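# Put a yellow sponge in the door tote

## Task

Check the bench for a yellow sponge. If one is there, finish with one yellow sponge inside the tote near the door and the other yellow sponge resting on the counter. If the bench has no yellow sponge, move the counter's sponge into that tote. Anything placed in the tote must sit entirely inside its rim, with nothing sticking out past the edge. The cartons stay on the bench. The robot must not topple or end up leaning, or the task fails. An object counts as placed only if it stays there by itself once the robot lets go.

## Robot and tools

ROBOT. TidyBot++: a mobile base 0.54 m long, 0.50 m wide and 0.38 m tall on four driven casters. It carries one seven-joint arm ending in a two-finger gripper. The shoulder sits 0.12 m ahead of the base centre and 0.68 m above the floor. base_camera is fixed on the base and looks forward and down. wrist_camera rides on the hand and looks along it. At the start the arm is folded with the hand down. In that pose it reaches up to 0.08 m past the base front, and the elbow is up to 1.15 m high.

FRAMES. Base frame: origin on the floor below the base centre, x forward, y left, z up. hand_pose is reported in this frame. It is the point between the finger pads; its z axis runs out along the fingers and its y axis is the closing direction. The odometry frame is the base frame as it was when the scene began. Heading grows to the left, range -3.142 to 3.142. base_tilt is in degrees, positive when leaning forward or right, and carries a fixed bias of about 1 degree.

execute_actions. Argument "actions" is a list holding one action or none; an empty list only reports state and images. An action may contain "base", "joints" or both, plus optional "speeds". Its motions start together.
- "base": exactly one key, each a relative offset from where the base last measured itself, not a pose. translate_m: metres, forward positive, -2 to 2. strafe_m: metres, left positive, -2 to 2. rotate_rad: radians, counter-clockwise from above positive, -6.3 to 6.3.
- "joints": absolute joint targets in radians, by name. joint_1_rad (any angle; positive turns the arm clockwise seen from above, opposite to rotate_rad), joint_2_rad shoulder -2.249 to 2.249, joint_3_rad any angle, joint_4_rad elbow -2.579 to 2.579, joint_5_rad any angle, joint_6_rad wrist -2.099 to 2.099, joint_7_rad any angle (hand down: positive is counter-clockwise from above; at 1.57 fingers open to left and right). gripper_pos is a scale from 0 (open, about 85 mm gap) to 1 (closed); gap is roughly 85 x (1 - gripper_pos) mm. Done tolerances: 0.039 for joints 1-4, 0.056 for joints 5-7, 0.03 for the gripper. Any-angle joints go the short way, so turn in steps smaller than half a revolution.
- "speeds": lower caps for this action only: translate_m and strafe_m 0.05 to 0.5 m/s, rotate_rad 0.1 to 1.57 rad/s (the maxima are the defaults). A base move needing more than 8.667 s is refused; no action runs past 15 s.
- "cameras": list of "base_camera", "wrist_camera" or "all"; missing, null or ["all"] gives both, [] gives none.
A bad key or out-of-range number refuses the whole call. A joint or base left out of an action may still be driving toward its previous target. If a result reports a stop, later execute_actions, wait and finished_scene calls in the same reply are skipped.

Other tools. wait {"seconds": 0 to 10} commands nothing and returns state and images. zoom_image {"camera", "region": [x0, y0, x1, y1]} in pixels of the latest full image, at most 504 x 504 (base_camera is 644x364, wrist_camera 644x476). read_manual returns only licence texts. finished_scene {"scene": n} closes scene n for good and reports success; the goal must already hold by itself.

ARM GEOMETRY. Upper arm 0.42 m, forearm 0.31 m, hand 0.31 m to the hand point. With joint_1_rad 0, joint_3_rad 3.14, joint_5_rad 0 the arm stays in the base's x-z plane. Tilt from vertical (forward positive): upper arm = j2, forearm = j2 - j4, hand = j2 - j4 - j6. Reach ahead of the shoulder is the sum of length x sin(tilt); height above it is the sum of length x cos(tilt). A downward hand reaches at most about 0.94 m above the floor, and only close to the base.

RESULT LINES. base_status and joint_status: "done"; "off_target" (stopped short, maybe still pushing); "contact_stop" or "time_out" (target dropped, holding in place); "not_followed" with a "joint command not followed" and "cause:" line means the self-collision check refused the arm targets (gripper still obeys); "limit_stop_at_motor_heat" after overheating. A blocked base may say "done" though it fell short, since odometry counts wheel turns including slip. on_its_own lists motion you did not command. motor_effort is percent of maximum, with the action's peak in brackets; readings are biased and noisy. Motor temperatures are listed per arm joint: MOTOR HOT appears from 60 °C, OVER-TEMPERATURE FAULT at 75 °C, when the arm sags. Gripper at 1 reading "done" means empty; "off_target" means something is held. ARM HIT means a hard hit on the base or the arm itself. A torque fault (limits 104.5 N m for joints 1-4, 51.3 N m for 5-7) freezes arm and gripper for 10 s.

ACCURACY. Friction leaves joints slightly off; correct by sending last command + (wanted - read) for all seven joints. The hand often lands 1-2 cm off; trust camera images over hand_pose. A held load makes the arm sag; never command a joint to its current reading while holding. Camera calibration is given per camera and can be slightly off.

AVOID. Dropping or throwing objects, slamming, hard pushes. Driving while the arm is snagged above about 0.8 m, or pushing sideways on a raised hand, can tip the robot; retract the arm or back away to right it. Do not knock cartons off the bench. Loose objects may occasionally be nudged by the scene.

Each tool is called after "Emit:" as name([rows], argument=value, ...), one row to a line, values as JSON.

## Session

Emit:
execute_actions(actions=[])

Scene clock: 0.00 s.
Motor temperatures (°C, as the motors report them): [36 35 29 29 35 38 36]
base_odometry: x=+0.000 y=+0.000 heading=+0.000 (m, m, rad; odometry frame)
base_tilt: forward=+0.6 right=-0.1 (deg)
base_status: not commanded
joint_positions: joint_1_rad=-0.012 joint_2_rad=-0.293 joint_3_rad=+3.126 joint_4_rad=-2.510 joint_5_rad=-0.014 joint_6_rad=-0.881 joint_7_rad=+1.565 gripper_pos=+0.000
joint_status: not commanded
motor_effort: joint_1_rad=-1 joint_2_rad=-4 joint_3_rad=+0 joint_4_rad=+13 joint_5_rad=+0 joint_6_rad=+1 joint_7_rad=+1 (%)
hand_pose: x=+0.2617 y=+0.0080 z=+0.5842 quat_wxyz=(-0.004, +1.000, +0.006, +0.022) (m; base frame)
pictures: base_camera, wrist_camera
Images, in order (width x height): base_camera 644x364, wrist_camera 644x476.

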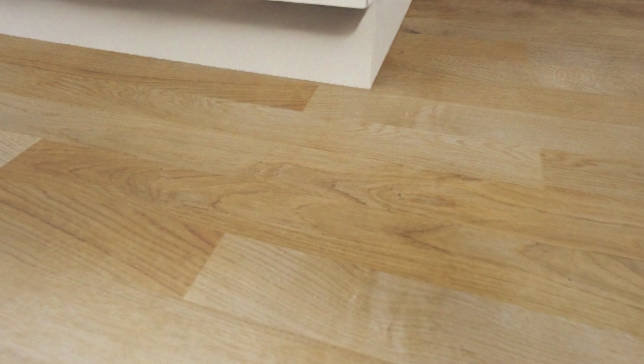

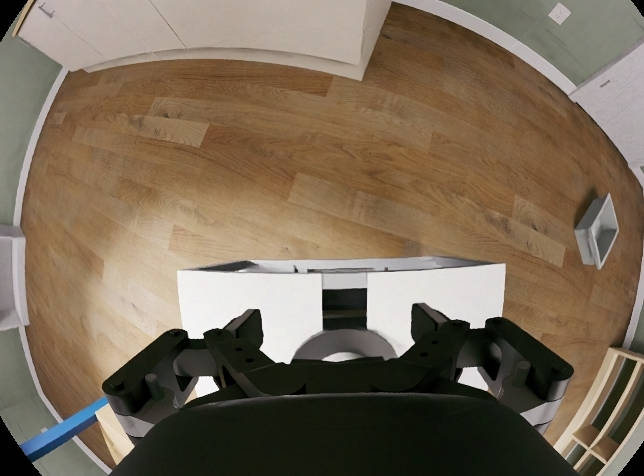

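Emit:
execute_actions([
  {"joints":{"joint_2_rad":-0.3,"joint_4_rad":-1.3,"joint_6_rad":-1.0}},
], cameras=["wrist_camera"])

Emit:
execute_actions([
  {"base":{"rotate_rad":2.5}},
])

Scene clock: 2.93 s.
Motor temperatures (°C, as the motors report them): [36 35 29 29 35 38 36]
base_odometry: x=+0.000 y=+0.000 heading=+0.000 (m, m, rad; odometry frame)
base_tilt: forward=+0.6 right=-0.2 (deg)
base_status: not commanded
joint_positions: joint_1_rad=-0.012 joint_2_rad=-0.293 joint_3_rad=+3.126 joint_4_rad=-1.306 joint_5_rad=-0.014 joint_6_rad=-0.967 joint_7_rad=+1.565 gripper_pos=+0.000
joint_status: all done
motor_effort: joint_1_rad=-1(1) joint_2_rad=-8(10) joint_3_rad=+0(0) joint_4_rad=+17(19) joint_5_rad=+0(0) joint_6_rad=+10(10) joint_7_rad=+1(0) (%)
hand_pose: x=+0.5494 y=+0.0181 z=+1.1269 quat_wxyz=(-0.014, +0.836, +0.010, +0.548) (m; base frame)
pictures: wrist_camera
camera_calibration (this result's frames):
wrist_camera: T_world_to_cam=[[0.0313436, -0.996946, -0.0715343, 0.0909605], [-0.419432, 0.0518437, -0.906305, 1.30211], [0.907246, 0.0584106, -0.416526, 0.106857], [0, 0, 0, 1]] pos_world=[0.446352, 0.0169346, 1.23113]
Images, in order (width x height): wrist_camera 644x476.

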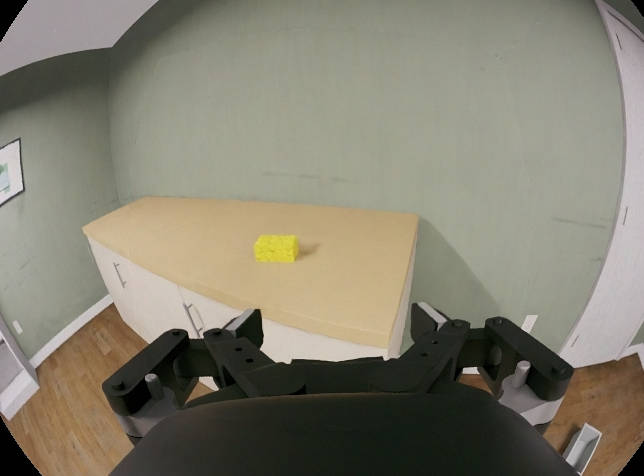

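Scene clock: 5.80 s.
Motor temperatures (°C, as the motors report them): [36 35 29 29 35 38 36]
base_odometry: x=+0.000 y=+0.000 heading=+2.499 (m, m, rad; odometry frame)
base_tilt: forward=+0.6 right=-0.2 (deg)
base_status: done
joint_positions: joint_1_rad=-0.012 joint_2_rad=-0.293 joint_3_rad=+3.126 joint_4_rad=-1.306 joint_5_rad=-0.014 joint_6_rad=-0.968 joint_7_rad=+1.565 gripper_pos=+0.000
joint_status: not commanded
motor_effort: joint_1_rad=-1(0) joint_2_rad=-9(12) joint_3_rad=+0(2) joint_4_rad=+18(18) joint_5_rad=+0(1) joint_6_rad=+10(9) joint_7_rad=+1(0) (%)
hand_pose: x=+0.5493 y=+0.0181 z=+1.1267 quat_wxyz=(-0.014, +0.836, +0.010, +0.548) (m; base frame)
pictures: base_camera, wrist_camera
camera_calibration (this result's frames):
wrist_camera: T_world_to_cam=[[0.031282, -0.996948, -0.0715321, 0.0909745], [-0.420307, 0.0518112, -0.905902, 1.30184], [0.906843, 0.0584038, -0.417403, 0.108065], [0, 0, 0, 1]] pos_world=[0.44633, 0.0169353, 1.23096]
Images, in order (width x height): base_camera 644x364, wrist_camera 644x476.

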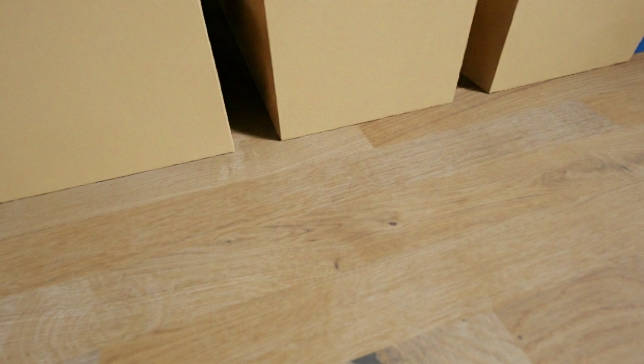

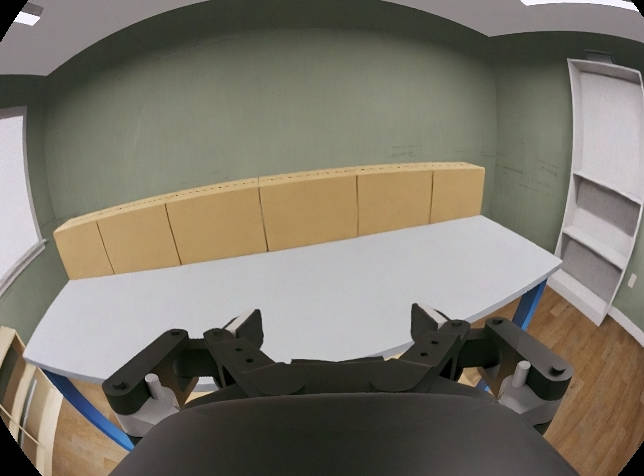

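Emit:
execute_actions([
  {"base":{"rotate_rad":0.42},"joints":{"joint_2_rad":0.4,"joint_4_rad":-0.4,"joint_6_rad":-0.9}},
])

Emit:
execute_actions([
  {"base":{"translate_m":0.22}},
])

Scene clock: 8.50 s.
Motor temperatures (°C, as the motors report them): [36 35 29 29 35 38 36]
base_odometry: x=+0.000 y=+0.000 heading=+2.917 (m, m, rad; odometry frame)
base_tilt: forward=+0.6 right=-0.2 (deg)
base_status: done
joint_positions: joint_1_rad=-0.012 joint_2_rad=+0.390 joint_3_rad=+3.126 joint_4_rad=-0.412 joint_5_rad=-0.014 joint_6_rad=-0.932 joint_7_rad=+1.565 gripper_pos=+0.000
joint_status: all done
motor_effort: joint_1_rad=-1(1) joint_2_rad=-33(35) joint_3_rad=-1(2) joint_4_rad=+16(18) joint_5_rad=+0(0) joint_6_rad=+10(10) joint_7_rad=+1(0) (%)
hand_pose: x=+0.8116 y=+0.0193 z=+1.2390 quat_wxyz=(-0.019, +0.762, +0.006, +0.647) (m; base frame)
pictures: base_camera, wrist_camera
camera_calibration (this result's frames):
wrist_camera: T_world_to_cam=[[0.0488281, -0.995728, -0.0783629, 0.0862925], [-0.186451, 0.0679906, -0.980109, 1.41565], [0.98125, 0.0624677, -0.182335, -0.434708], [0, 0, 0, 1]] pos_world=[0.686294, 0.0168279, 1.315]
Images, in order (width x height): base_camera 644x364, wrist_camera 644x476.

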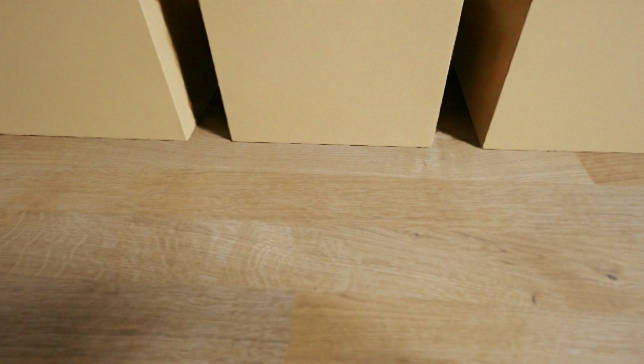

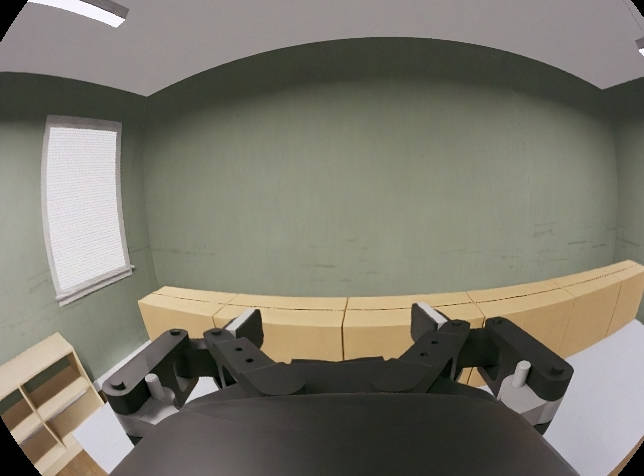

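Scene clock: 10.10 s.
Motor temperatures (°C, as the motors report them): [36 35 29 29 35 38 36]
base_odometry: x=-0.215 y=+0.048 heading=+2.919 (m, m, rad; odometry frame)
base_tilt: forward=+0.6 right=-0.2 (deg)
base_status: done
joint_positions: joint_1_rad=-0.012 joint_2_rad=+0.404 joint_3_rad=+3.126 joint_4_rad=-0.407 joint_5_rad=-0.014 joint_6_rad=-0.930 joint_7_rad=+1.565 gripper_pos=+0.000
joint_status: not commanded
motor_effort: joint_1_rad=-1(2) joint_2_rad=-36(38) joint_3_rad=-1(1) joint_4_rad=+16(17) joint_5_rad=+0(0) joint_6_rad=+10(11) joint_7_rad=+1(0) (%)
hand_pose: x=+0.8185 y=+0.0194 z=+1.2330 quat_wxyz=(-0.019, +0.764, +0.006, +0.645) (m; base frame)
pictures: base_camera, wrist_camera
camera_calibration (this result's frames):
wrist_camera: T_world_to_cam=[[0.0482957, -0.995727, -0.078715, 0.0863982], [-0.192157, 0.0680725, -0.979, 1.41436], [0.980175, 0.0624071, -0.188048, -0.434659], [0, 0, 0, 1]] pos_world=[0.693649, 0.0168756, 1.30973]
Images, in order (width x height): base_camera 644x364, wrist_camera 644x476.

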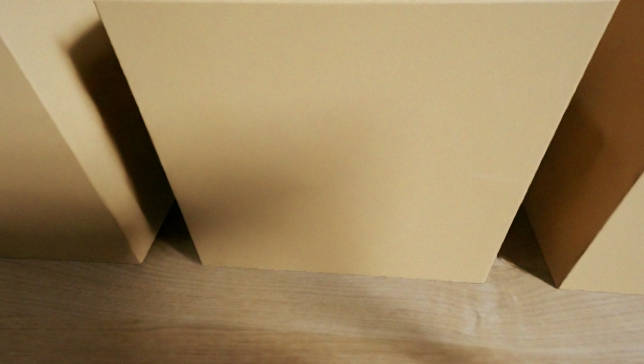

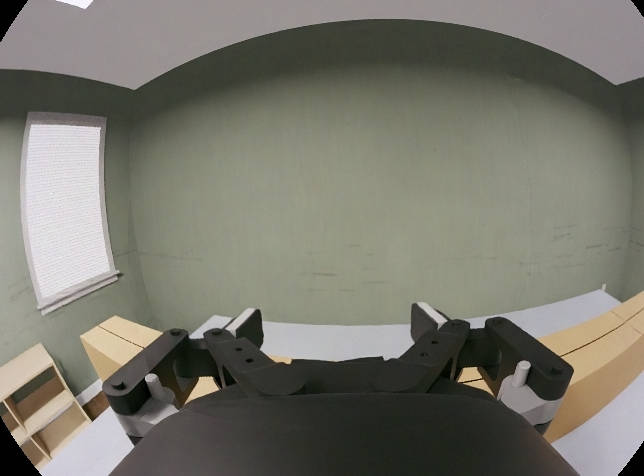

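Emit:
execute_actions([
  {"base":{"translate_m":0.13},"joints":{"joint_2_rad":0.55,"joint_4_rad":-0.3,"joint_6_rad":-0.45,"joint_7_rad":-1.5}},
], cameras=["wrist_camera"])

Scene clock: 13.47 s.
Motor temperatures (°C, as the motors report them): [36 35 29 29 35 38 36]
base_odometry: x=-0.342 y=+0.077 heading=+2.920 (m, m, rad; odometry frame)
base_tilt: forward=+0.7 right=-0.2 (deg)
base_status: done
joint_positions: joint_1_rad=-0.012 joint_2_rad=+0.530 joint_3_rad=+3.126 joint_4_rad=-0.311 joint_5_rad=-0.014 joint_6_rad=-0.480 joint_7_rad=-1.493 gripper_pos=+0.000
joint_status: all done
motor_effort: joint_1_rad=-1(1) joint_2_rad=-38(40) joint_3_rad=-1(1) joint_4_rad=+16(18) joint_5_rad=+0(0) joint_6_rad=+10(11) joint_7_rad=+1(1) (%)
hand_pose: x=+0.8672 y=+0.0169 z=+1.3315 quat_wxyz=(-0.790, +0.027, -0.613, +0.012) (m; base frame)
pictures: wrist_camera
camera_calibration (this result's frames):
wrist_camera: T_world_to_cam=[[-0.00505198, 0.999987, 0.00112184, -0.0044048], [-0.26815, -0.00243547, 0.963374, -0.998864], [0.963364, 0.00456612, 0.268158, -1.05561], [0, 0, 0, 1]] pos_world=[0.749066, 0.00679206, 1.24535]
Images, in order (width x height): wrist_camera 644x476.

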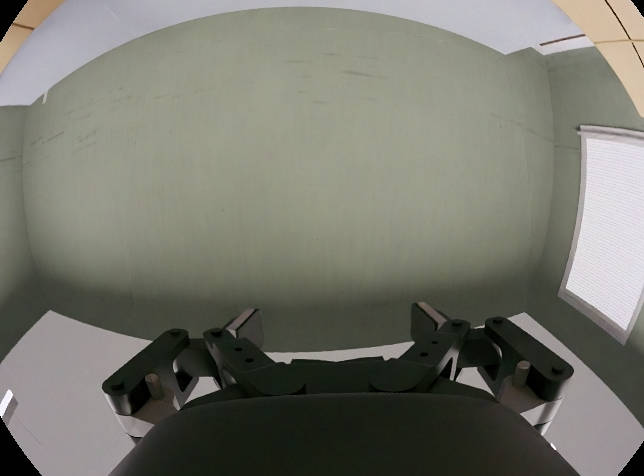

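Emit:
execute_actions([
  {"joints":{"joint_2_rad":0.7,"joint_4_rad":-0.2,"joint_6_rad":-0.85}},
], cameras=["wrist_camera"])

Scene clock: 28.80 s.
Motor temperatures (°C, as the motors report them): [36 35 29 30 35 38 36]
base_odometry: x=-0.341 y=+0.077 heading=+2.919 (m, m, rad; odometry frame)
base_tilt: forward=+0.6 right=-0.2 (deg)
base_status: not commanded
joint_positions: joint_1_rad=-0.012 joint_2_rad=+0.573 joint_3_rad=+3.127 joint_4_rad=-0.205 joint_5_rad=-0.014 joint_6_rad=-0.825 joint_7_rad=-1.493 gripper_pos=+0.000
joint_status: joint_2_rad off_target (ended at +0.573, target +0.700); the others done
motor_effort: joint_1_rad=-2(3) joint_2_rad=-11(38) joint_3_rad=-2(2) joint_4_rad=+17(19) joint_5_rad=+0(0) joint_6_rad=+11(12) joint_7_rad=+1(0) (%)
hand_pose: x=+0.8785 y=+0.0182 z=+1.2492 quat_wxyz=(-0.695, +0.034, -0.718, +0.009) (m; base frame)
pictures: wrist_camera
camera_calibration (this result's frames):
wrist_camera: T_world_to_cam=[[-0.0109683, 0.99992, -0.00628776, 0.00882382], [0.0105004, 0.00640297, 0.999924, -1.2072], [0.999885, 0.0109014, -0.0105698, -0.728438], [0, 0, 0, 1]] pos_world=[0.741127, 0.00684758, 1.19946]
Images, in order (width x height): wrist_camera 644x476.

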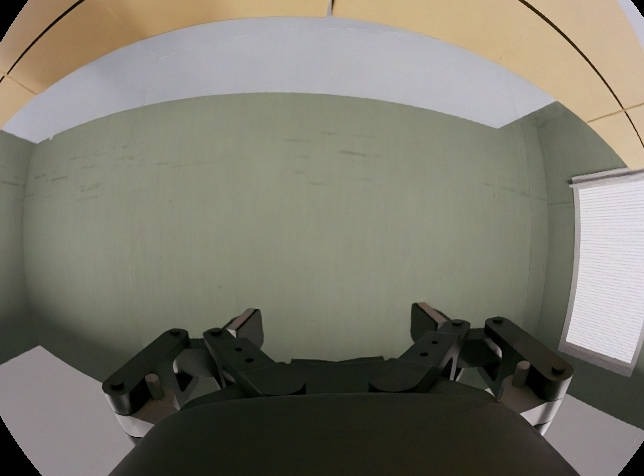

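Emit:
execute_actions([
  {"base":{"translate_m":-0.1},"joints":{"joint_2_rad":0.3,"joint_1_rad":-0.9,"joint_6_rad":-1.5,"joint_7_rad":1.57}},
], cameras=["wrist_camera"])

Scene clock: 32.57 s.
Motor temperatures (°C, as the motors report them): [36 35 29 30 35 38 36]
base_odometry: x=-0.243 y=+0.055 heading=+2.919 (m, m, rad; odometry frame)
base_tilt: forward=+0.6 right=-0.2 (deg)
base_status: done
joint_positions: joint_1_rad=-0.889 joint_2_rad=+0.312 joint_3_rad=+3.127 joint_4_rad=-0.204 joint_5_rad=-0.014 joint_6_rad=-1.469 joint_7_rad=+1.550 gripper_pos=+0.000
joint_status: all done
motor_effort: joint_1_rad=-1(5) joint_2_rad=-25(52) joint_3_rad=+0(2) joint_4_rad=+12(20) joint_5_rad=+0(0) joint_6_rad=+10(12) joint_7_rad=+1(0) (%)
hand_pose: x=+0.4685 y=+0.4487 z=+1.2309 quat_wxyz=(-0.251, +0.756, +0.359, +0.486) (m; base frame)
pictures: wrist_camera
camera_calibration (this result's frames):
wrist_camera: T_world_to_cam=[[0.784747, -0.613362, -0.0892147, 0.0269139], [-0.323026, -0.28188, -0.903437, 1.44119], [0.528986, 0.737788, -0.419336, 0.0742075], [0, 0, 0, 1]] pos_world=[0.405166, 0.367999, 1.33554]
Images, in order (width x height): wrist_camera 644x476.

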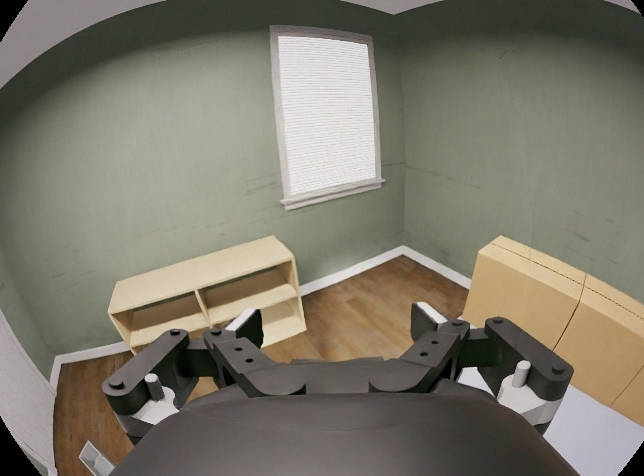

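Emit:
execute_actions([
  {"base":{"strafe_m":1.12},"joints":{"joint_1_rad":0.5,"joint_2_rad":0,"joint_4_rad":-0.7}},
])

Emit:
execute_actions([
  {"base":{"translate_m":0.6}},
])

Scene clock: 36.63 s.
Motor temperatures (°C, as the motors report them): [36 35 29 30 35 38 36]
base_odometry: x=-0.490 y=-1.038 heading=+2.920 (m, m, rad; odometry frame)
base_tilt: forward=+0.6 right=-0.2 (deg)
base_status: done
joint_positions: joint_1_rad=+0.484 joint_2_rad=+0.015 joint_3_rad=+3.127 joint_4_rad=-0.689 joint_5_rad=-0.014 joint_6_rad=-1.469 joint_7_rad=+1.550 gripper_pos=+0.000
joint_status: all done
motor_effort: joint_1_rad=+0(3) joint_2_rad=-16(27) joint_3_rad=+0(1) joint_4_rad=+14(15) joint_5_rad=+0(1) joint_6_rad=+9(10) joint_7_rad=+1(1) (%)
hand_pose: x=+0.5372 y=-0.2056 z=+1.1657 quat_wxyz=(+0.097, +0.859, -0.212, +0.455) (m; base frame)
pictures: base_camera, wrist_camera
camera_calibration (this result's frames):
wrist_camera: T_world_to_cam=[[-0.46101, -0.883409, -0.0840186, 0.173544], [-0.4869, 0.330968, -0.808324, 1.32316], [0.741888, -0.331737, -0.582712, 0.349474], [0, 0, 0, 1]] pos_world=[0.46498, -0.168679, 1.28776]
Images, in order (width x height): base_camera 644x364, wrist_camera 644x476.

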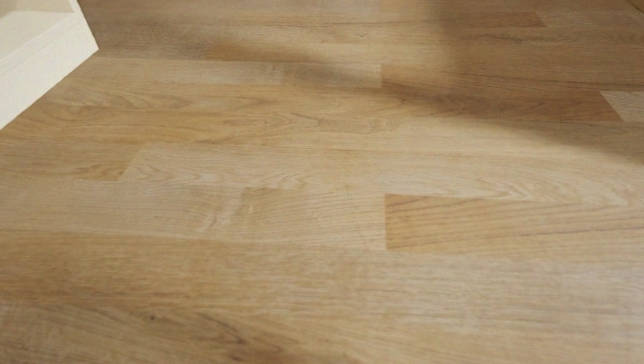

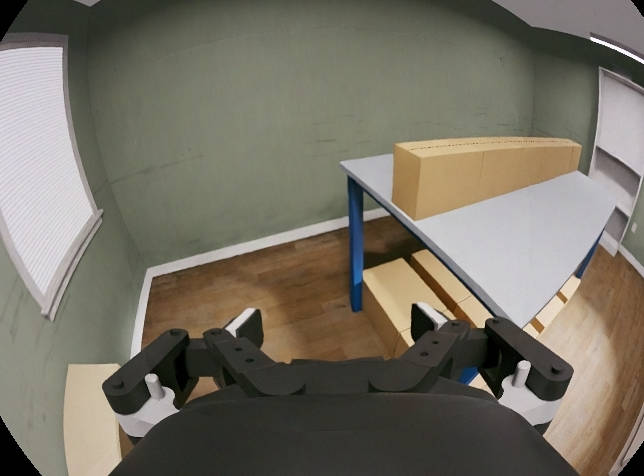

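Scene clock: 39.20 s.
Motor temperatures (°C, as the motors report them): [36 35 29 30 35 38 36]
base_odometry: x=-1.075 y=-0.906 heading=+2.920 (m, m, rad; odometry frame)
base_tilt: forward=+0.6 right=-0.2 (deg)
base_status: done
joint_positions: joint_1_rad=+0.485 joint_2_rad=+0.006 joint_3_rad=+3.127 joint_4_rad=-0.693 joint_5_rad=-0.014 joint_6_rad=-1.470 joint_7_rad=+1.550 gripper_pos=+0.000
joint_status: not commanded
motor_effort: joint_1_rad=+0(2) joint_2_rad=-16(21) joint_3_rad=+0(1) joint_4_rad=+15(14) joint_5_rad=+0(1) joint_6_rad=+9(9) joint_7_rad=+1(0) (%)
hand_pose: x=+0.5331 y=-0.2042 z=+1.1680 quat_wxyz=(+0.098, +0.858, -0.212, +0.457) (m; base frame)
pictures: base_camera, wrist_camera
camera_calibration (this result's frames):
wrist_camera: T_world_to_cam=[[-0.462082, -0.882857, -0.0839258, 0.173592], [-0.483241, 0.330011, -0.810907, 1.3234], [0.743612, -0.334149, -0.579125, 0.348722], [0, 0, 0, 1]] pos_world=[0.460419, -0.166953, 1.28967]
Images, in order (width x height): base_camera 644x364, wrist_camera 644x476.

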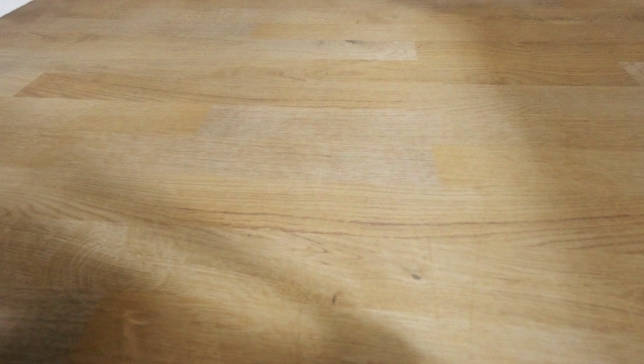

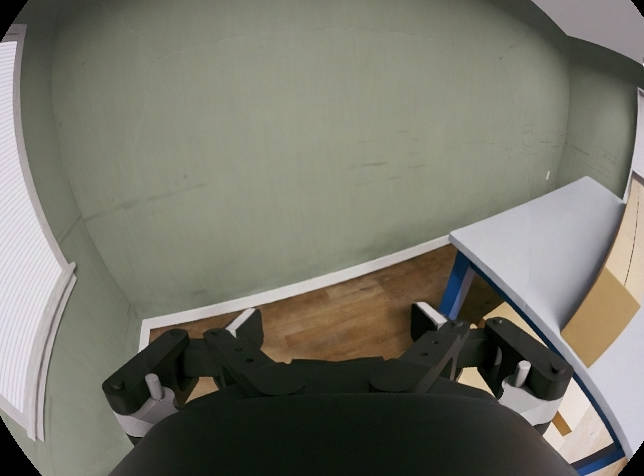

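Emit:
execute_actions([
  {"base":{"translate_m":0.3},"joints":{"joint_1_rad":1.2}},
], cameras=["wrist_camera"])

Scene clock: 41.43 s.
Motor temperatures (°C, as the motors report them): [36 35 29 30 35 38 36]
base_odometry: x=-1.368 y=-0.840 heading=+2.920 (m, m, rad; odometry frame)
base_tilt: forward=+0.6 right=-0.2 (deg)
base_status: done
joint_positions: joint_1_rad=+1.183 joint_2_rad=+0.005 joint_3_rad=+3.127 joint_4_rad=-0.694 joint_5_rad=-0.014 joint_6_rad=-1.471 joint_7_rad=+1.550 gripper_pos=+0.000
joint_status: all done
motor_effort: joint_1_rad=-1(1) joint_2_rad=-17(19) joint_3_rad=+0(1) joint_4_rad=+14(14) joint_5_rad=+0(1) joint_6_rad=+9(9) joint_7_rad=+1(0) (%)
hand_pose: x=+0.3050 y=-0.4223 z=+1.1676 quat_wxyz=(+0.248, +0.734, -0.493, +0.396) (m; base frame)
pictures: wrist_camera
camera_calibration (this result's frames):
wrist_camera: T_world_to_cam=[[-0.921299, -0.379696, -0.0839038, 0.228219], [-0.158664, 0.564053, -0.810352, 1.28406], [0.355013, -0.733264, -0.579905, 0.396094], [0, 0, 0, 1]] pos_world=[0.273373, -0.347182, 1.28939]
Images, in order (width x height): wrist_camera 644x476.

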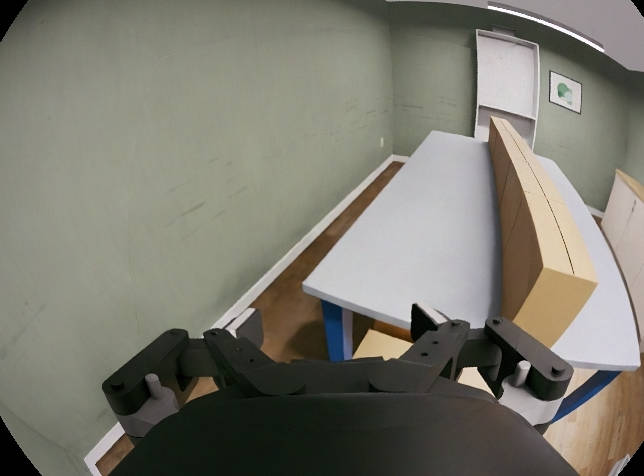

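Emit:
execute_actions([
  {"base":{"translate_m":-0.97}},
], cameras=[])

Emit:
execute_actions([
  {"base":{"strafe_m":-0.7},"joints":{"joint_1_rad":0}},
], cameras=[])

Emit:
execute_actions([
  {"base":{"translate_m":-1.1}},
], cameras=[])

Emit:
execute_actions([
  {"base":{"rotate_rad":-1.57}},
])

Scene clock: 45.73 s.
Motor temperatures (°C, as the motors report them): [36 35 29 30 35 38 36]
base_odometry: x=-0.421 y=-1.054 heading=+2.920 (m, m, rad; odometry frame)
base_tilt: forward=+0.6 right=-0.2 (deg)
base_status: done
joint_positions: joint_1_rad=+1.188 joint_2_rad=+0.004 joint_3_rad=+3.127 joint_4_rad=-0.696 joint_5_rad=-0.014 joint_6_rad=-1.473 joint_7_rad=+1.550 gripper_pos=+0.000
joint_status: not commanded
motor_effort: joint_1_rad=-1(3) joint_2_rad=-16(22) joint_3_rad=-1(2) joint_4_rad=+14(15) joint_5_rad=+0(1) joint_6_rad=+9(9) joint_7_rad=+1(1) (%)
hand_pose: x=+0.3023 y=-0.4224 z=+1.1670 quat_wxyz=(+0.249, +0.733, -0.495, +0.394) (m; base frame)
pictures: none
No camera images: the call's "cameras" was empty. Leave "cameras" out to get every camera's image.

Scene clock: 48.53 s.
Motor temperatures (°C, as the motors report them): [36 35 29 30 35 38 36]
base_odometry: x=-0.267 y=-0.371 heading=+2.919 (m, m, rad; odometry frame)
base_tilt: forward=+0.6 right=-0.1 (deg)
base_status: done
joint_positions: joint_1_rad=+0.017 joint_2_rad=+0.001 joint_3_rad=+3.127 joint_4_rad=-0.696 joint_5_rad=-0.014 joint_6_rad=-1.473 joint_7_rad=+1.550 gripper_pos=+0.000
joint_status: all done
motor_effort: joint_1_rad=-1(2) joint_2_rad=-16(19) joint_3_rad=+0(1) joint_4_rad=+14(14) joint_5_rad=+0(1) joint_6_rad=+9(9) joint_7_rad=+1(1) (%)
hand_pose: x=+0.5781 y=+0.0047 z=+1.1680 quat_wxyz=(-0.011, +0.884, -0.007, +0.467) (m; base frame)
pictures: none
No camera images: the call's "cameras" was empty. Leave "cameras" out to get every camera's image.

Scene clock: 52.00 s.
Motor temperatures (°C, as the motors report them): [36 35 29 30 35 38 36]
base_odometry: x=+0.806 y=-0.613 heading=+2.919 (m, m, rad; odometry frame)
base_tilt: forward=+0.6 right=-0.2 (deg)
base_status: done
joint_positions: joint_1_rad=+0.016 joint_2_rad=-0.001 joint_3_rad=+3.127 joint_4_rad=-0.696 joint_5_rad=-0.014 joint_6_rad=-1.473 joint_7_rad=+1.550 gripper_pos=+0.000
joint_status: not commanded
motor_effort: joint_1_rad=-1(2) joint_2_rad=-14(22) joint_3_rad=+0(1) joint_4_rad=+13(16) joint_5_rad=+0(0) joint_6_rad=+9(9) joint_7_rad=+1(1) (%)
hand_pose: x=+0.5771 y=+0.0051 z=+1.1687 quat_wxyz=(-0.011, +0.884, -0.007, +0.467) (m; base frame)
pictures: none
No camera images: the call's "cameras" was empty. Leave "cameras" out to get every camera's image.

Scene clock: 54.30 s.
Motor temperatures (°C, as the motors report them): [36 35 29 30 35 38 36]
base_odometry: x=+0.806 y=-0.613 heading=+1.351 (m, m, rad; odometry frame)
base_tilt: forward=+0.7 right=-0.2 (deg)
base_status: done
joint_positions: joint_1_rad=+0.012 joint_2_rad=+0.000 joint_3_rad=+3.127 joint_4_rad=-0.696 joint_5_rad=-0.014 joint_6_rad=-1.473 joint_7_rad=+1.550 gripper_pos=+0.000
joint_status: not commanded
motor_effort: joint_1_rad=-1(3) joint_2_rad=-16(20) joint_3_rad=+0(2) joint_4_rad=+14(15) joint_5_rad=+0(1) joint_6_rad=+8(9) joint_7_rad=+0(0) (%)
hand_pose: x=+0.5775 y=+0.0070 z=+1.1683 quat_wxyz=(-0.012, +0.884, -0.005, +0.467) (m; base frame)
pictures: base_camera, wrist_camera
camera_calibration (this result's frames):
wrist_camera: T_world_to_cam=[[-0.00887303, -0.996443, -0.0837966, 0.119557], [-0.581159, 0.0733329, -0.81048, 1.33323], [0.813742, 0.0415077, -0.579742, 0.34403], [0, 0, 0, 1]] pos_world=[0.495929, 0.00708163, 1.29003]
Images, in order (width x height): base_camera 644x364, wrist_camera 644x476.

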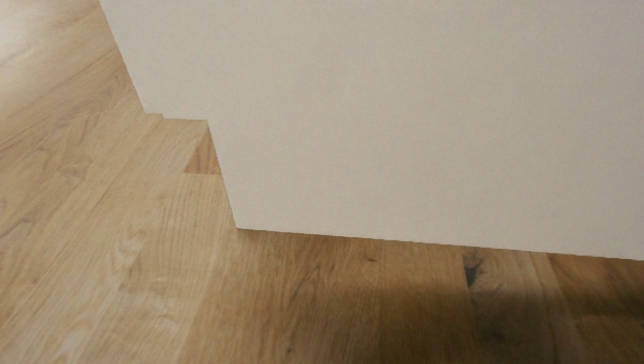

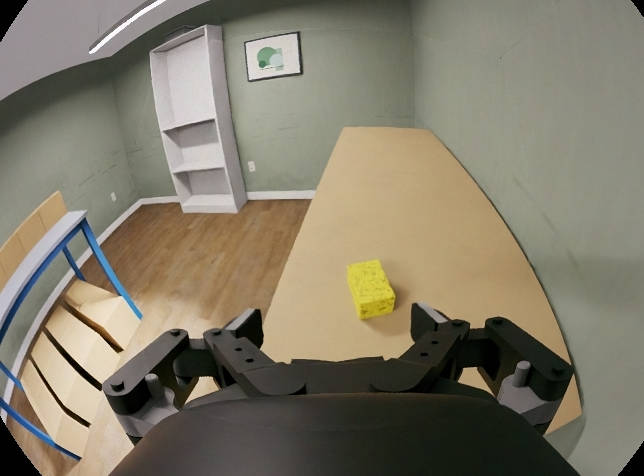

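Emit:
execute_actions([
  {"base":{"strafe_m":-0.17},"joints":{"joint_1_rad":-0.2,"joint_2_rad":0.34,"joint_4_rad":-0.93,"joint_6_rad":-0.9}},
], cameras=["wrist_camera"])

Scene clock: 58.07 s.
Motor temperatures (°C, as the motors report them): [36 35 29 30 35 38 36]
base_odometry: x=+0.956 y=-0.647 heading=+1.380 (m, m, rad; odometry frame)
base_tilt: forward=+0.6 right=-0.2 (deg)
base_status: strafe_m time_out (by the wheels' count: -0.153 of -0.170)
joint_positions: joint_1_rad=-0.193 joint_2_rad=+0.346 joint_3_rad=+3.129 joint_4_rad=-0.933 joint_5_rad=-0.013 joint_6_rad=-0.931 joint_7_rad=+1.550 gripper_pos=+0.000
joint_status: all done
motor_effort: joint_1_rad=-1(17) joint_2_rad=-35(45) joint_3_rad=-1(8) joint_4_rad=+19(21) joint_5_rad=+0(3) joint_6_rad=+9(10) joint_7_rad=+1(0) (%)
hand_pose: x=+0.7974 y=+0.1446 z=+0.9820 quat_wxyz=(-0.059, +0.890, +0.080, +0.445) (m; base frame)
pictures: wrist_camera
camera_calibration (this result's frames):
wrist_camera: T_world_to_cam=[[0.181634, -0.979152, -0.0909428, 0.0956593], [-0.617532, -0.0416017, -0.785445, 1.32101], [0.765287, 0.198824, -0.612214, 0.0991719], [0, 0, 0, 1]] pos_world=[0.722495, 0.128903, 1.10699]
Images, in order (width x height): wrist_camera 644x476.

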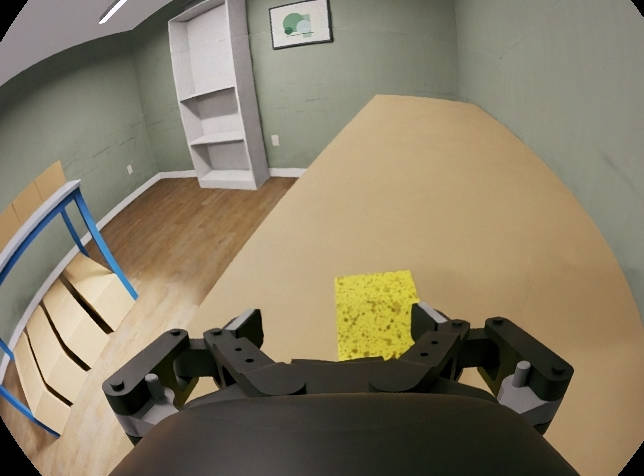

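Emit:
execute_actions([
  {"base":{"strafe_m":0.01},"joints":{"joint_1_rad":-0.12}},
], cameras=[])

Emit:
execute_actions([
  {"joints":{"joint_2_rad":0.43}},
], cameras=["wrist_camera"])

Scene clock: 59.50 s.
Motor temperatures (°C, as the motors report them): [36 36 29 30 35 38 36]
base_odometry: x=+0.946 y=-0.645 heading=+1.381 (m, m, rad; odometry frame)
base_tilt: forward=+0.6 right=-0.2 (deg)
base_status: done
joint_positions: joint_1_rad=-0.129 joint_2_rad=+0.346 joint_3_rad=+3.129 joint_4_rad=-0.933 joint_5_rad=-0.013 joint_6_rad=-0.931 joint_7_rad=+1.550 gripper_pos=+0.000
joint_status: all done
motor_effort: joint_1_rad=-1(3) joint_2_rad=-35(36) joint_3_rad=-1(2) joint_4_rad=+18(19) joint_5_rad=+0(0) joint_6_rad=+8(8) joint_7_rad=+1(0) (%)
hand_pose: x=+0.8053 y=+0.1004 z=+0.9820 quat_wxyz=(-0.045, +0.892, +0.051, +0.447) (m; base frame)
pictures: none
No camera images: the call's "cameras" was empty. Leave "cameras" out to get every camera's image.

Scene clock: 60.63 s.
Motor temperatures (°C, as the motors report them): [36 36 29 30 35 38 36]
base_odometry: x=+0.946 y=-0.645 heading=+1.381 (m, m, rad; odometry frame)
base_tilt: forward=+0.7 right=-0.2 (deg)
base_status: not commanded
joint_positions: joint_1_rad=-0.129 joint_2_rad=+0.425 joint_3_rad=+3.129 joint_4_rad=-0.930 joint_5_rad=-0.013 joint_6_rad=-0.930 joint_7_rad=+1.550 gripper_pos=+0.000
joint_status: all done
motor_effort: joint_1_rad=-1(0) joint_2_rad=-37(40) joint_3_rad=-1(1) joint_4_rad=+18(20) joint_5_rad=+0(0) joint_6_rad=+8(8) joint_7_rad=+0(0) (%)
hand_pose: x=+0.8271 y=+0.1032 z=+0.9285 quat_wxyz=(-0.042, +0.908, +0.052, +0.413) (m; base frame)
pictures: wrist_camera
camera_calibration (this result's frames):
wrist_camera: T_world_to_cam=[[0.111181, -0.989708, -0.0900878, 0.103438], [-0.675481, -0.00876705, -0.737325, 1.2955], [0.728947, 0.142829, -0.669504, 0.140934], [0, 0, 0, 1]] pos_world=[0.760851, 0.0936017, 1.05888]
Images, in order (width x height): wrist_camera 644x476.

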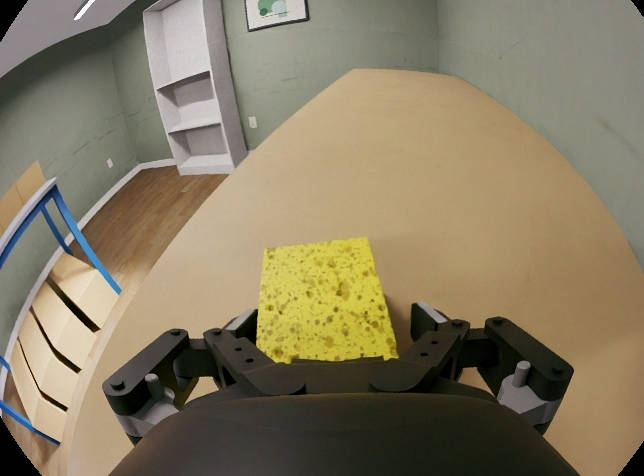

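Emit:
execute_actions([
  {"joints":{"joint_2_rad":0.45,"gripper_pos":1}},
], cameras=[])

Emit:
execute_actions([
  {"base":{"strafe_m":0.2},"joints":{"joint_2_rad":0.0,"joint_1_rad":0},"speeds":{"strafe_m":0.2}},
], cameras=[])

Emit:
execute_actions([
  {"base":{"rotate_rad":2.65}},
])

Scene clock: 62.23 s.
Motor temperatures (°C, as the motors report them): [36 36 29 30 35 38 36]
base_odometry: x=+0.946 y=-0.645 heading=+1.381 (m, m, rad; odometry frame)
base_tilt: forward=+0.6 right=-0.2 (deg)
base_status: not commanded
joint_positions: joint_1_rad=-0.129 joint_2_rad=+0.426 joint_3_rad=+3.129 joint_4_rad=-0.921 joint_5_rad=-0.013 joint_6_rad=-0.921 joint_7_rad=+1.550 gripper_pos=+0.394
joint_status: gripper_pos off_target (ended at +0.394, target +1.000); the others done
motor_effort: joint_1_rad=-1(0) joint_2_rad=-34(38) joint_3_rad=-1(1) joint_4_rad=+17(19) joint_5_rad=+0(0) joint_6_rad=+7(8) joint_7_rad=+0(1) (%)
hand_pose: x=+0.8301 y=+0.1036 z=+0.9350 quat_wxyz=(-0.043, +0.905, +0.052, +0.421) (m; base frame)
pictures: none
No camera images: the call's "cameras" was empty. Leave "cameras" out to get every camera's image.

Scene clock: 64.13 s.
Motor temperatures (°C, as the motors report them): [36 36 29 30 35 38 36]
base_odometry: x=+0.750 y=-0.607 heading=+1.380 (m, m, rad; odometry frame)
base_tilt: forward=+0.6 right=-0.2 (deg)
base_status: done
joint_positions: joint_1_rad=-0.019 joint_2_rad=-0.007 joint_3_rad=+3.129 joint_4_rad=-0.926 joint_5_rad=-0.013 joint_6_rad=-0.921 joint_7_rad=+1.550 gripper_pos=+0.394
joint_status: all done
motor_effort: joint_1_rad=-1(4) joint_2_rad=-20(42) joint_3_rad=+0(2) joint_4_rad=+17(21) joint_5_rad=+0(1) joint_6_rad=+10(10) joint_7_rad=+0(0) (%)
hand_pose: x=+0.6655 y=+0.0217 z=+1.2102 quat_wxyz=(-0.022, +0.796, +0.004, +0.605) (m; base frame)
pictures: none
No camera images: the call's "cameras" was empty. Leave "cameras" out to get every camera's image.

Scene clock: 67.10 s.
Motor temperatures (°C, as the motors report them): [36 36 29 30 35 38 36]
base_odometry: x=+0.750 y=-0.607 heading=-2.255 (m, m, rad; odometry frame)
base_tilt: forward=+0.6 right=-0.1 (deg)
base_status: done
joint_positions: joint_1_rad=-0.009 joint_2_rad=+0.004 joint_3_rad=+3.129 joint_4_rad=-0.926 joint_5_rad=-0.013 joint_6_rad=-0.921 joint_7_rad=+1.550 gripper_pos=+0.394
joint_status: not commanded
motor_effort: joint_1_rad=-1(3) joint_2_rad=-20(25) joint_3_rad=+0(2) joint_4_rad=+17(19) joint_5_rad=+0(1) joint_6_rad=+10(10) joint_7_rad=+1(1) (%)
hand_pose: x=+0.6714 y=+0.0167 z=+1.2042 quat_wxyz=(-0.019, +0.799, +0.001, +0.601) (m; base frame)
pictures: base_camera, wrist_camera
camera_calibration (this result's frames):
wrist_camera: T_world_to_cam=[[0.0318576, -0.995526, -0.0889507, 0.111903], [-0.299728, 0.0753845, -0.951042, 1.3965], [0.953493, 0.0569589, -0.295986, -0.147771], [0, 0, 0, 1]] pos_world=[0.555905, 0.0145448, 1.29435]
Images, in order (width x height): base_camera 644x364, wrist_camera 644x476.

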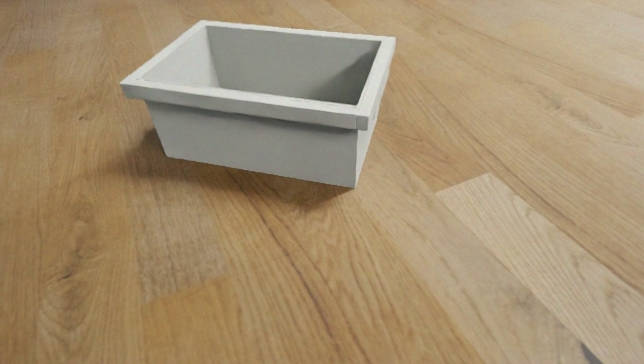

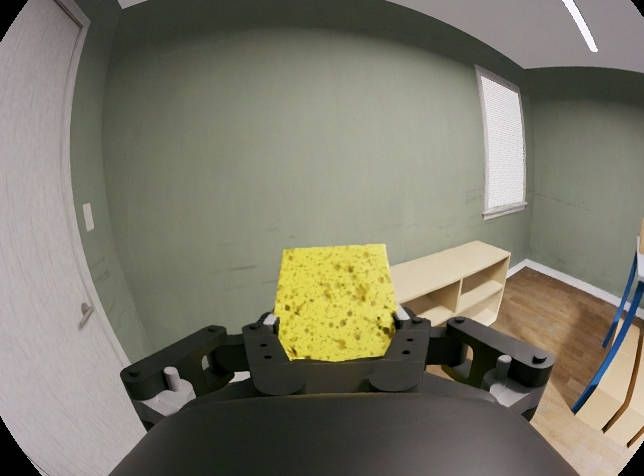

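Emit:
execute_actions([
  {"joints":{"joint_1_rad":-0.11,"joint_2_rad":1.345,"joint_4_rad":-1.22,"joint_6_rad":-0.55,"joint_7_rad":1.2}},
])

Emit:
execute_actions([
  {"joints":{"joint_2_rad":1.57,"joint_4_rad":-1.04,"joint_6_rad":-0.5}},
])

Scene clock: 70.27 s.
Motor temperatures (°C, as the motors report them): [36 36 29 30 35 38 36]
base_odometry: x=+0.750 y=-0.607 heading=-2.255 (m, m, rad; odometry frame)
base_tilt: forward=+0.6 right=-0.2 (deg)
base_status: not commanded
joint_positions: joint_1_rad=-0.091 joint_2_rad=+1.334 joint_3_rad=+3.129 joint_4_rad=-1.211 joint_5_rad=-0.013 joint_6_rad=-0.583 joint_7_rad=+1.232 gripper_pos=+0.395
joint_status: all done
motor_effort: joint_1_rad=-1(2) joint_2_rad=-48(57) joint_3_rad=-1(2) joint_4_rad=+9(17) joint_5_rad=+0(0) joint_6_rad=+0(10) joint_7_rad=+0(1) (%)
hand_pose: x=+0.7052 y=+0.0645 z=+0.2092 quat_wxyz=(-0.011, +0.992, -0.128, +0.004) (m; base frame)
pictures: base_camera, wrist_camera
camera_calibration (this result's frames):
wrist_camera: T_world_to_cam=[[-0.305072, -0.95117, -0.0469641, 0.295846], [-0.952326, 0.304575, 0.0175853, 0.69949], [-0.00242257, 0.0500899, -0.998742, 0.344393], [0, 0, 0, 1]] pos_world=[0.757231, 0.0511022, 0.345553]
Images, in order (width x height): base_camera 644x364, wrist_camera 644x476.

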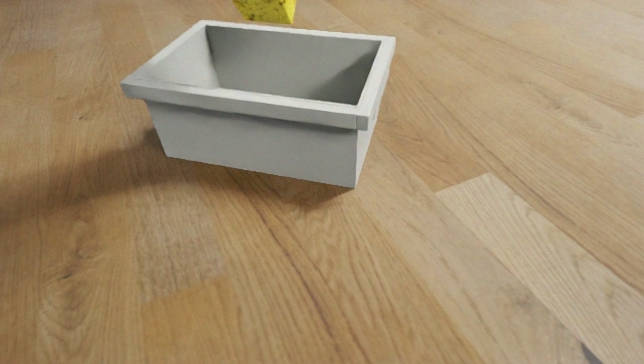

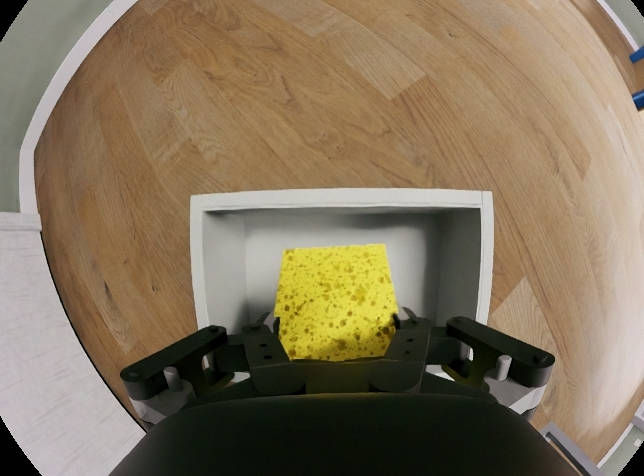

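Scene clock: 71.83 s.
Motor temperatures (°C, as the motors report them): [36 36 29 30 35 38 36]
base_odometry: x=+0.750 y=-0.607 heading=-2.255 (m, m, rad; odometry frame)
base_tilt: forward=+0.7 right=-0.2 (deg)
base_status: not commanded
joint_positions: joint_1_rad=-0.091 joint_2_rad=+1.573 joint_3_rad=+3.129 joint_4_rad=-1.049 joint_5_rad=-0.013 joint_6_rad=-0.532 joint_7_rad=+1.232 gripper_pos=+0.395
joint_status: all done
motor_effort: joint_1_rad=-1(1) joint_2_rad=-49(53) joint_3_rad=-1(1) joint_4_rad=+8(9) joint_5_rad=+0(0) joint_6_rad=+1(1) joint_7_rad=+1(1) (%)
hand_pose: x=+0.6886 y=+0.0626 z=+0.0969 quat_wxyz=(-0.008, +0.992, -0.129, -0.008) (m; base frame)
pictures: base_camera, wrist_camera
camera_calibration (this result's frames):
wrist_camera: T_world_to_cam=[[-0.309022, -0.950348, -0.0366601, 0.285428], [-0.950648, 0.307534, 0.0411123, 0.682663], [-0.0277967, 0.0475555, -0.998482, 0.249888], [0, 0, 0, 1]] pos_world=[0.744122, 0.0494298, 0.231906]
Images, in order (width x height): base_camera 644x364, wrist_camera 644x476.

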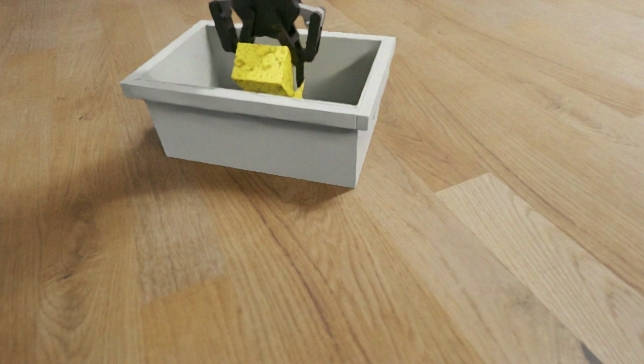

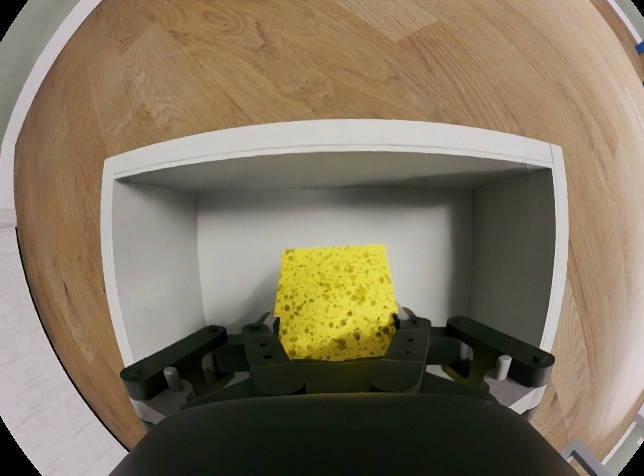

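Front end is down; shift forward, then release.

Emit:
execute_actions([
  {"joints":{"joint_2_rad":1.6,"joint_6_rad":-0.33}},
], cameras=[])

Emit:
execute_actions([
  {"joints":{"gripper_pos":0}},
], cameras=[])

Emit:
execute_actions([
  {"joints":{"joint_2_rad":1.15,"joint_4_rad":-1.45,"joint_6_rad":-0.4}},
])

Scene clock: 73.17 s.
Motor temperatures (°C, as the motors report them): [36 36 29 30 35 38 36]
base_odometry: x=+0.750 y=-0.607 heading=-2.255 (m, m, rad; odometry frame)
base_tilt: forward=+0.6 right=-0.2 (deg)
base_status: not commanded
joint_positions: joint_1_rad=-0.091 joint_2_rad=+1.588 joint_3_rad=+3.129 joint_4_rad=-1.047 joint_5_rad=-0.013 joint_6_rad=-0.353 joint_7_rad=+1.232 gripper_pos=+0.395
joint_status: all done
motor_effort: joint_1_rad=-1(1) joint_2_rad=-48(52) joint_3_rad=-2(2) joint_4_rad=+10(9) joint_5_rad=+0(0) joint_6_rad=+2(2) joint_7_rad=+1(1) (%)
hand_pose: x=+0.7367 y=+0.0663 z=+0.0925 quat_wxyz=(-0.025, +0.988, -0.130, +0.073) (m; base frame)
pictures: none
No camera images: the call's "cameras" was empty. Leave "cameras" out to get every camera's image.

Scene clock: 74.27 s.
Motor temperatures (°C, as the motors report them): [36 36 29 30 35 38 36]
base_odometry: x=+0.750 y=-0.607 heading=-2.255 (m, m, rad; odometry frame)
base_tilt: forward=+0.7 right=-0.2 (deg)
base_status: not commanded
joint_positions: joint_1_rad=-0.091 joint_2_rad=+1.588 joint_3_rad=+3.129 joint_4_rad=-1.047 joint_5_rad=-0.013 joint_6_rad=-0.353 joint_7_rad=+1.232 gripper_pos=+0.000
joint_status: all done
motor_effort: joint_1_rad=-1(1) joint_2_rad=-49(50) joint_3_rad=-1(2) joint_4_rad=+9(9) joint_5_rad=+0(0) joint_6_rad=+2(2) joint_7_rad=+0(0) (%)
hand_pose: x=+0.7367 y=+0.0663 z=+0.0925 quat_wxyz=(-0.025, +0.988, -0.130, +0.073) (m; base frame)
pictures: none
No camera images: the call's "cameras" was empty. Leave "cameras" out to get every camera's image.

Scene clock: 75.97 s.
Motor temperatures (°C, as the motors report them): [36 36 29 30 35 38 36]
base_odometry: x=+0.750 y=-0.607 heading=-2.255 (m, m, rad; odometry frame)
base_tilt: forward=+0.7 right=-0.2 (deg)
base_status: not commanded
joint_positions: joint_1_rad=-0.091 joint_2_rad=+1.153 joint_3_rad=+3.129 joint_4_rad=-1.441 joint_5_rad=-0.013 joint_6_rad=-0.368 joint_7_rad=+1.232 gripper_pos=+0.000
joint_status: all done
motor_effort: joint_1_rad=-1(1) joint_2_rad=-46(52) joint_3_rad=-2(2) joint_4_rad=+9(9) joint_5_rad=+0(0) joint_6_rad=+2(3) joint_7_rad=+1(1) (%)
hand_pose: x=+0.7193 y=+0.0652 z=+0.2779 quat_wxyz=(-0.028, +0.988, -0.127, +0.086) (m; base frame)
pictures: base_camera, wrist_camera
camera_calibration (this result's frames):
wrist_camera: T_world_to_cam=[[-0.293527, -0.949748, -0.10872, 0.312866], [-0.942039, 0.306711, -0.135983, 0.746699], [0.162495, 0.0625041, -0.984728, 0.289666], [0, 0, 0, 1]] pos_world=[0.748185, 0.0500185, 0.420795]
Images, in order (width x height): base_camera 644x364, wrist_camera 644x476.

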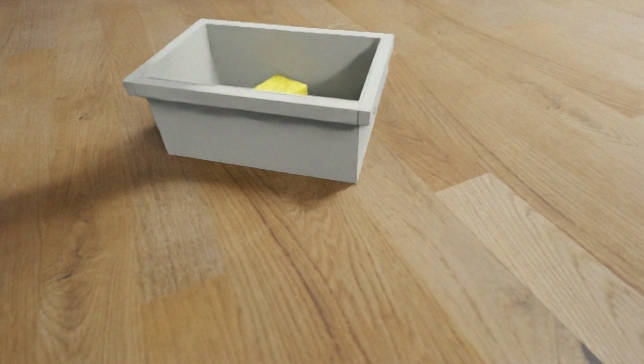

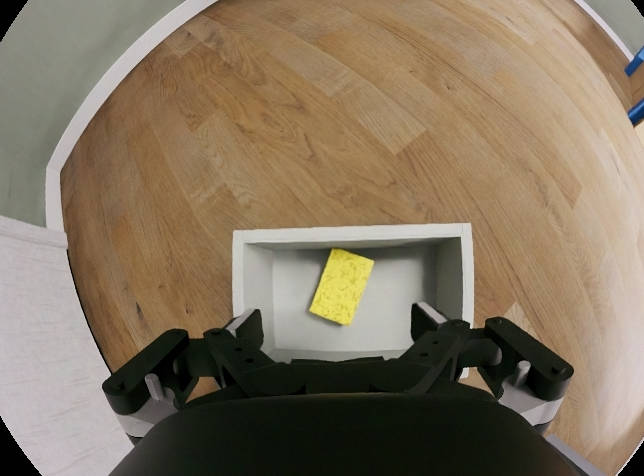

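Emit:
finished_scene(scene=1)

The scene is finished: the task was done.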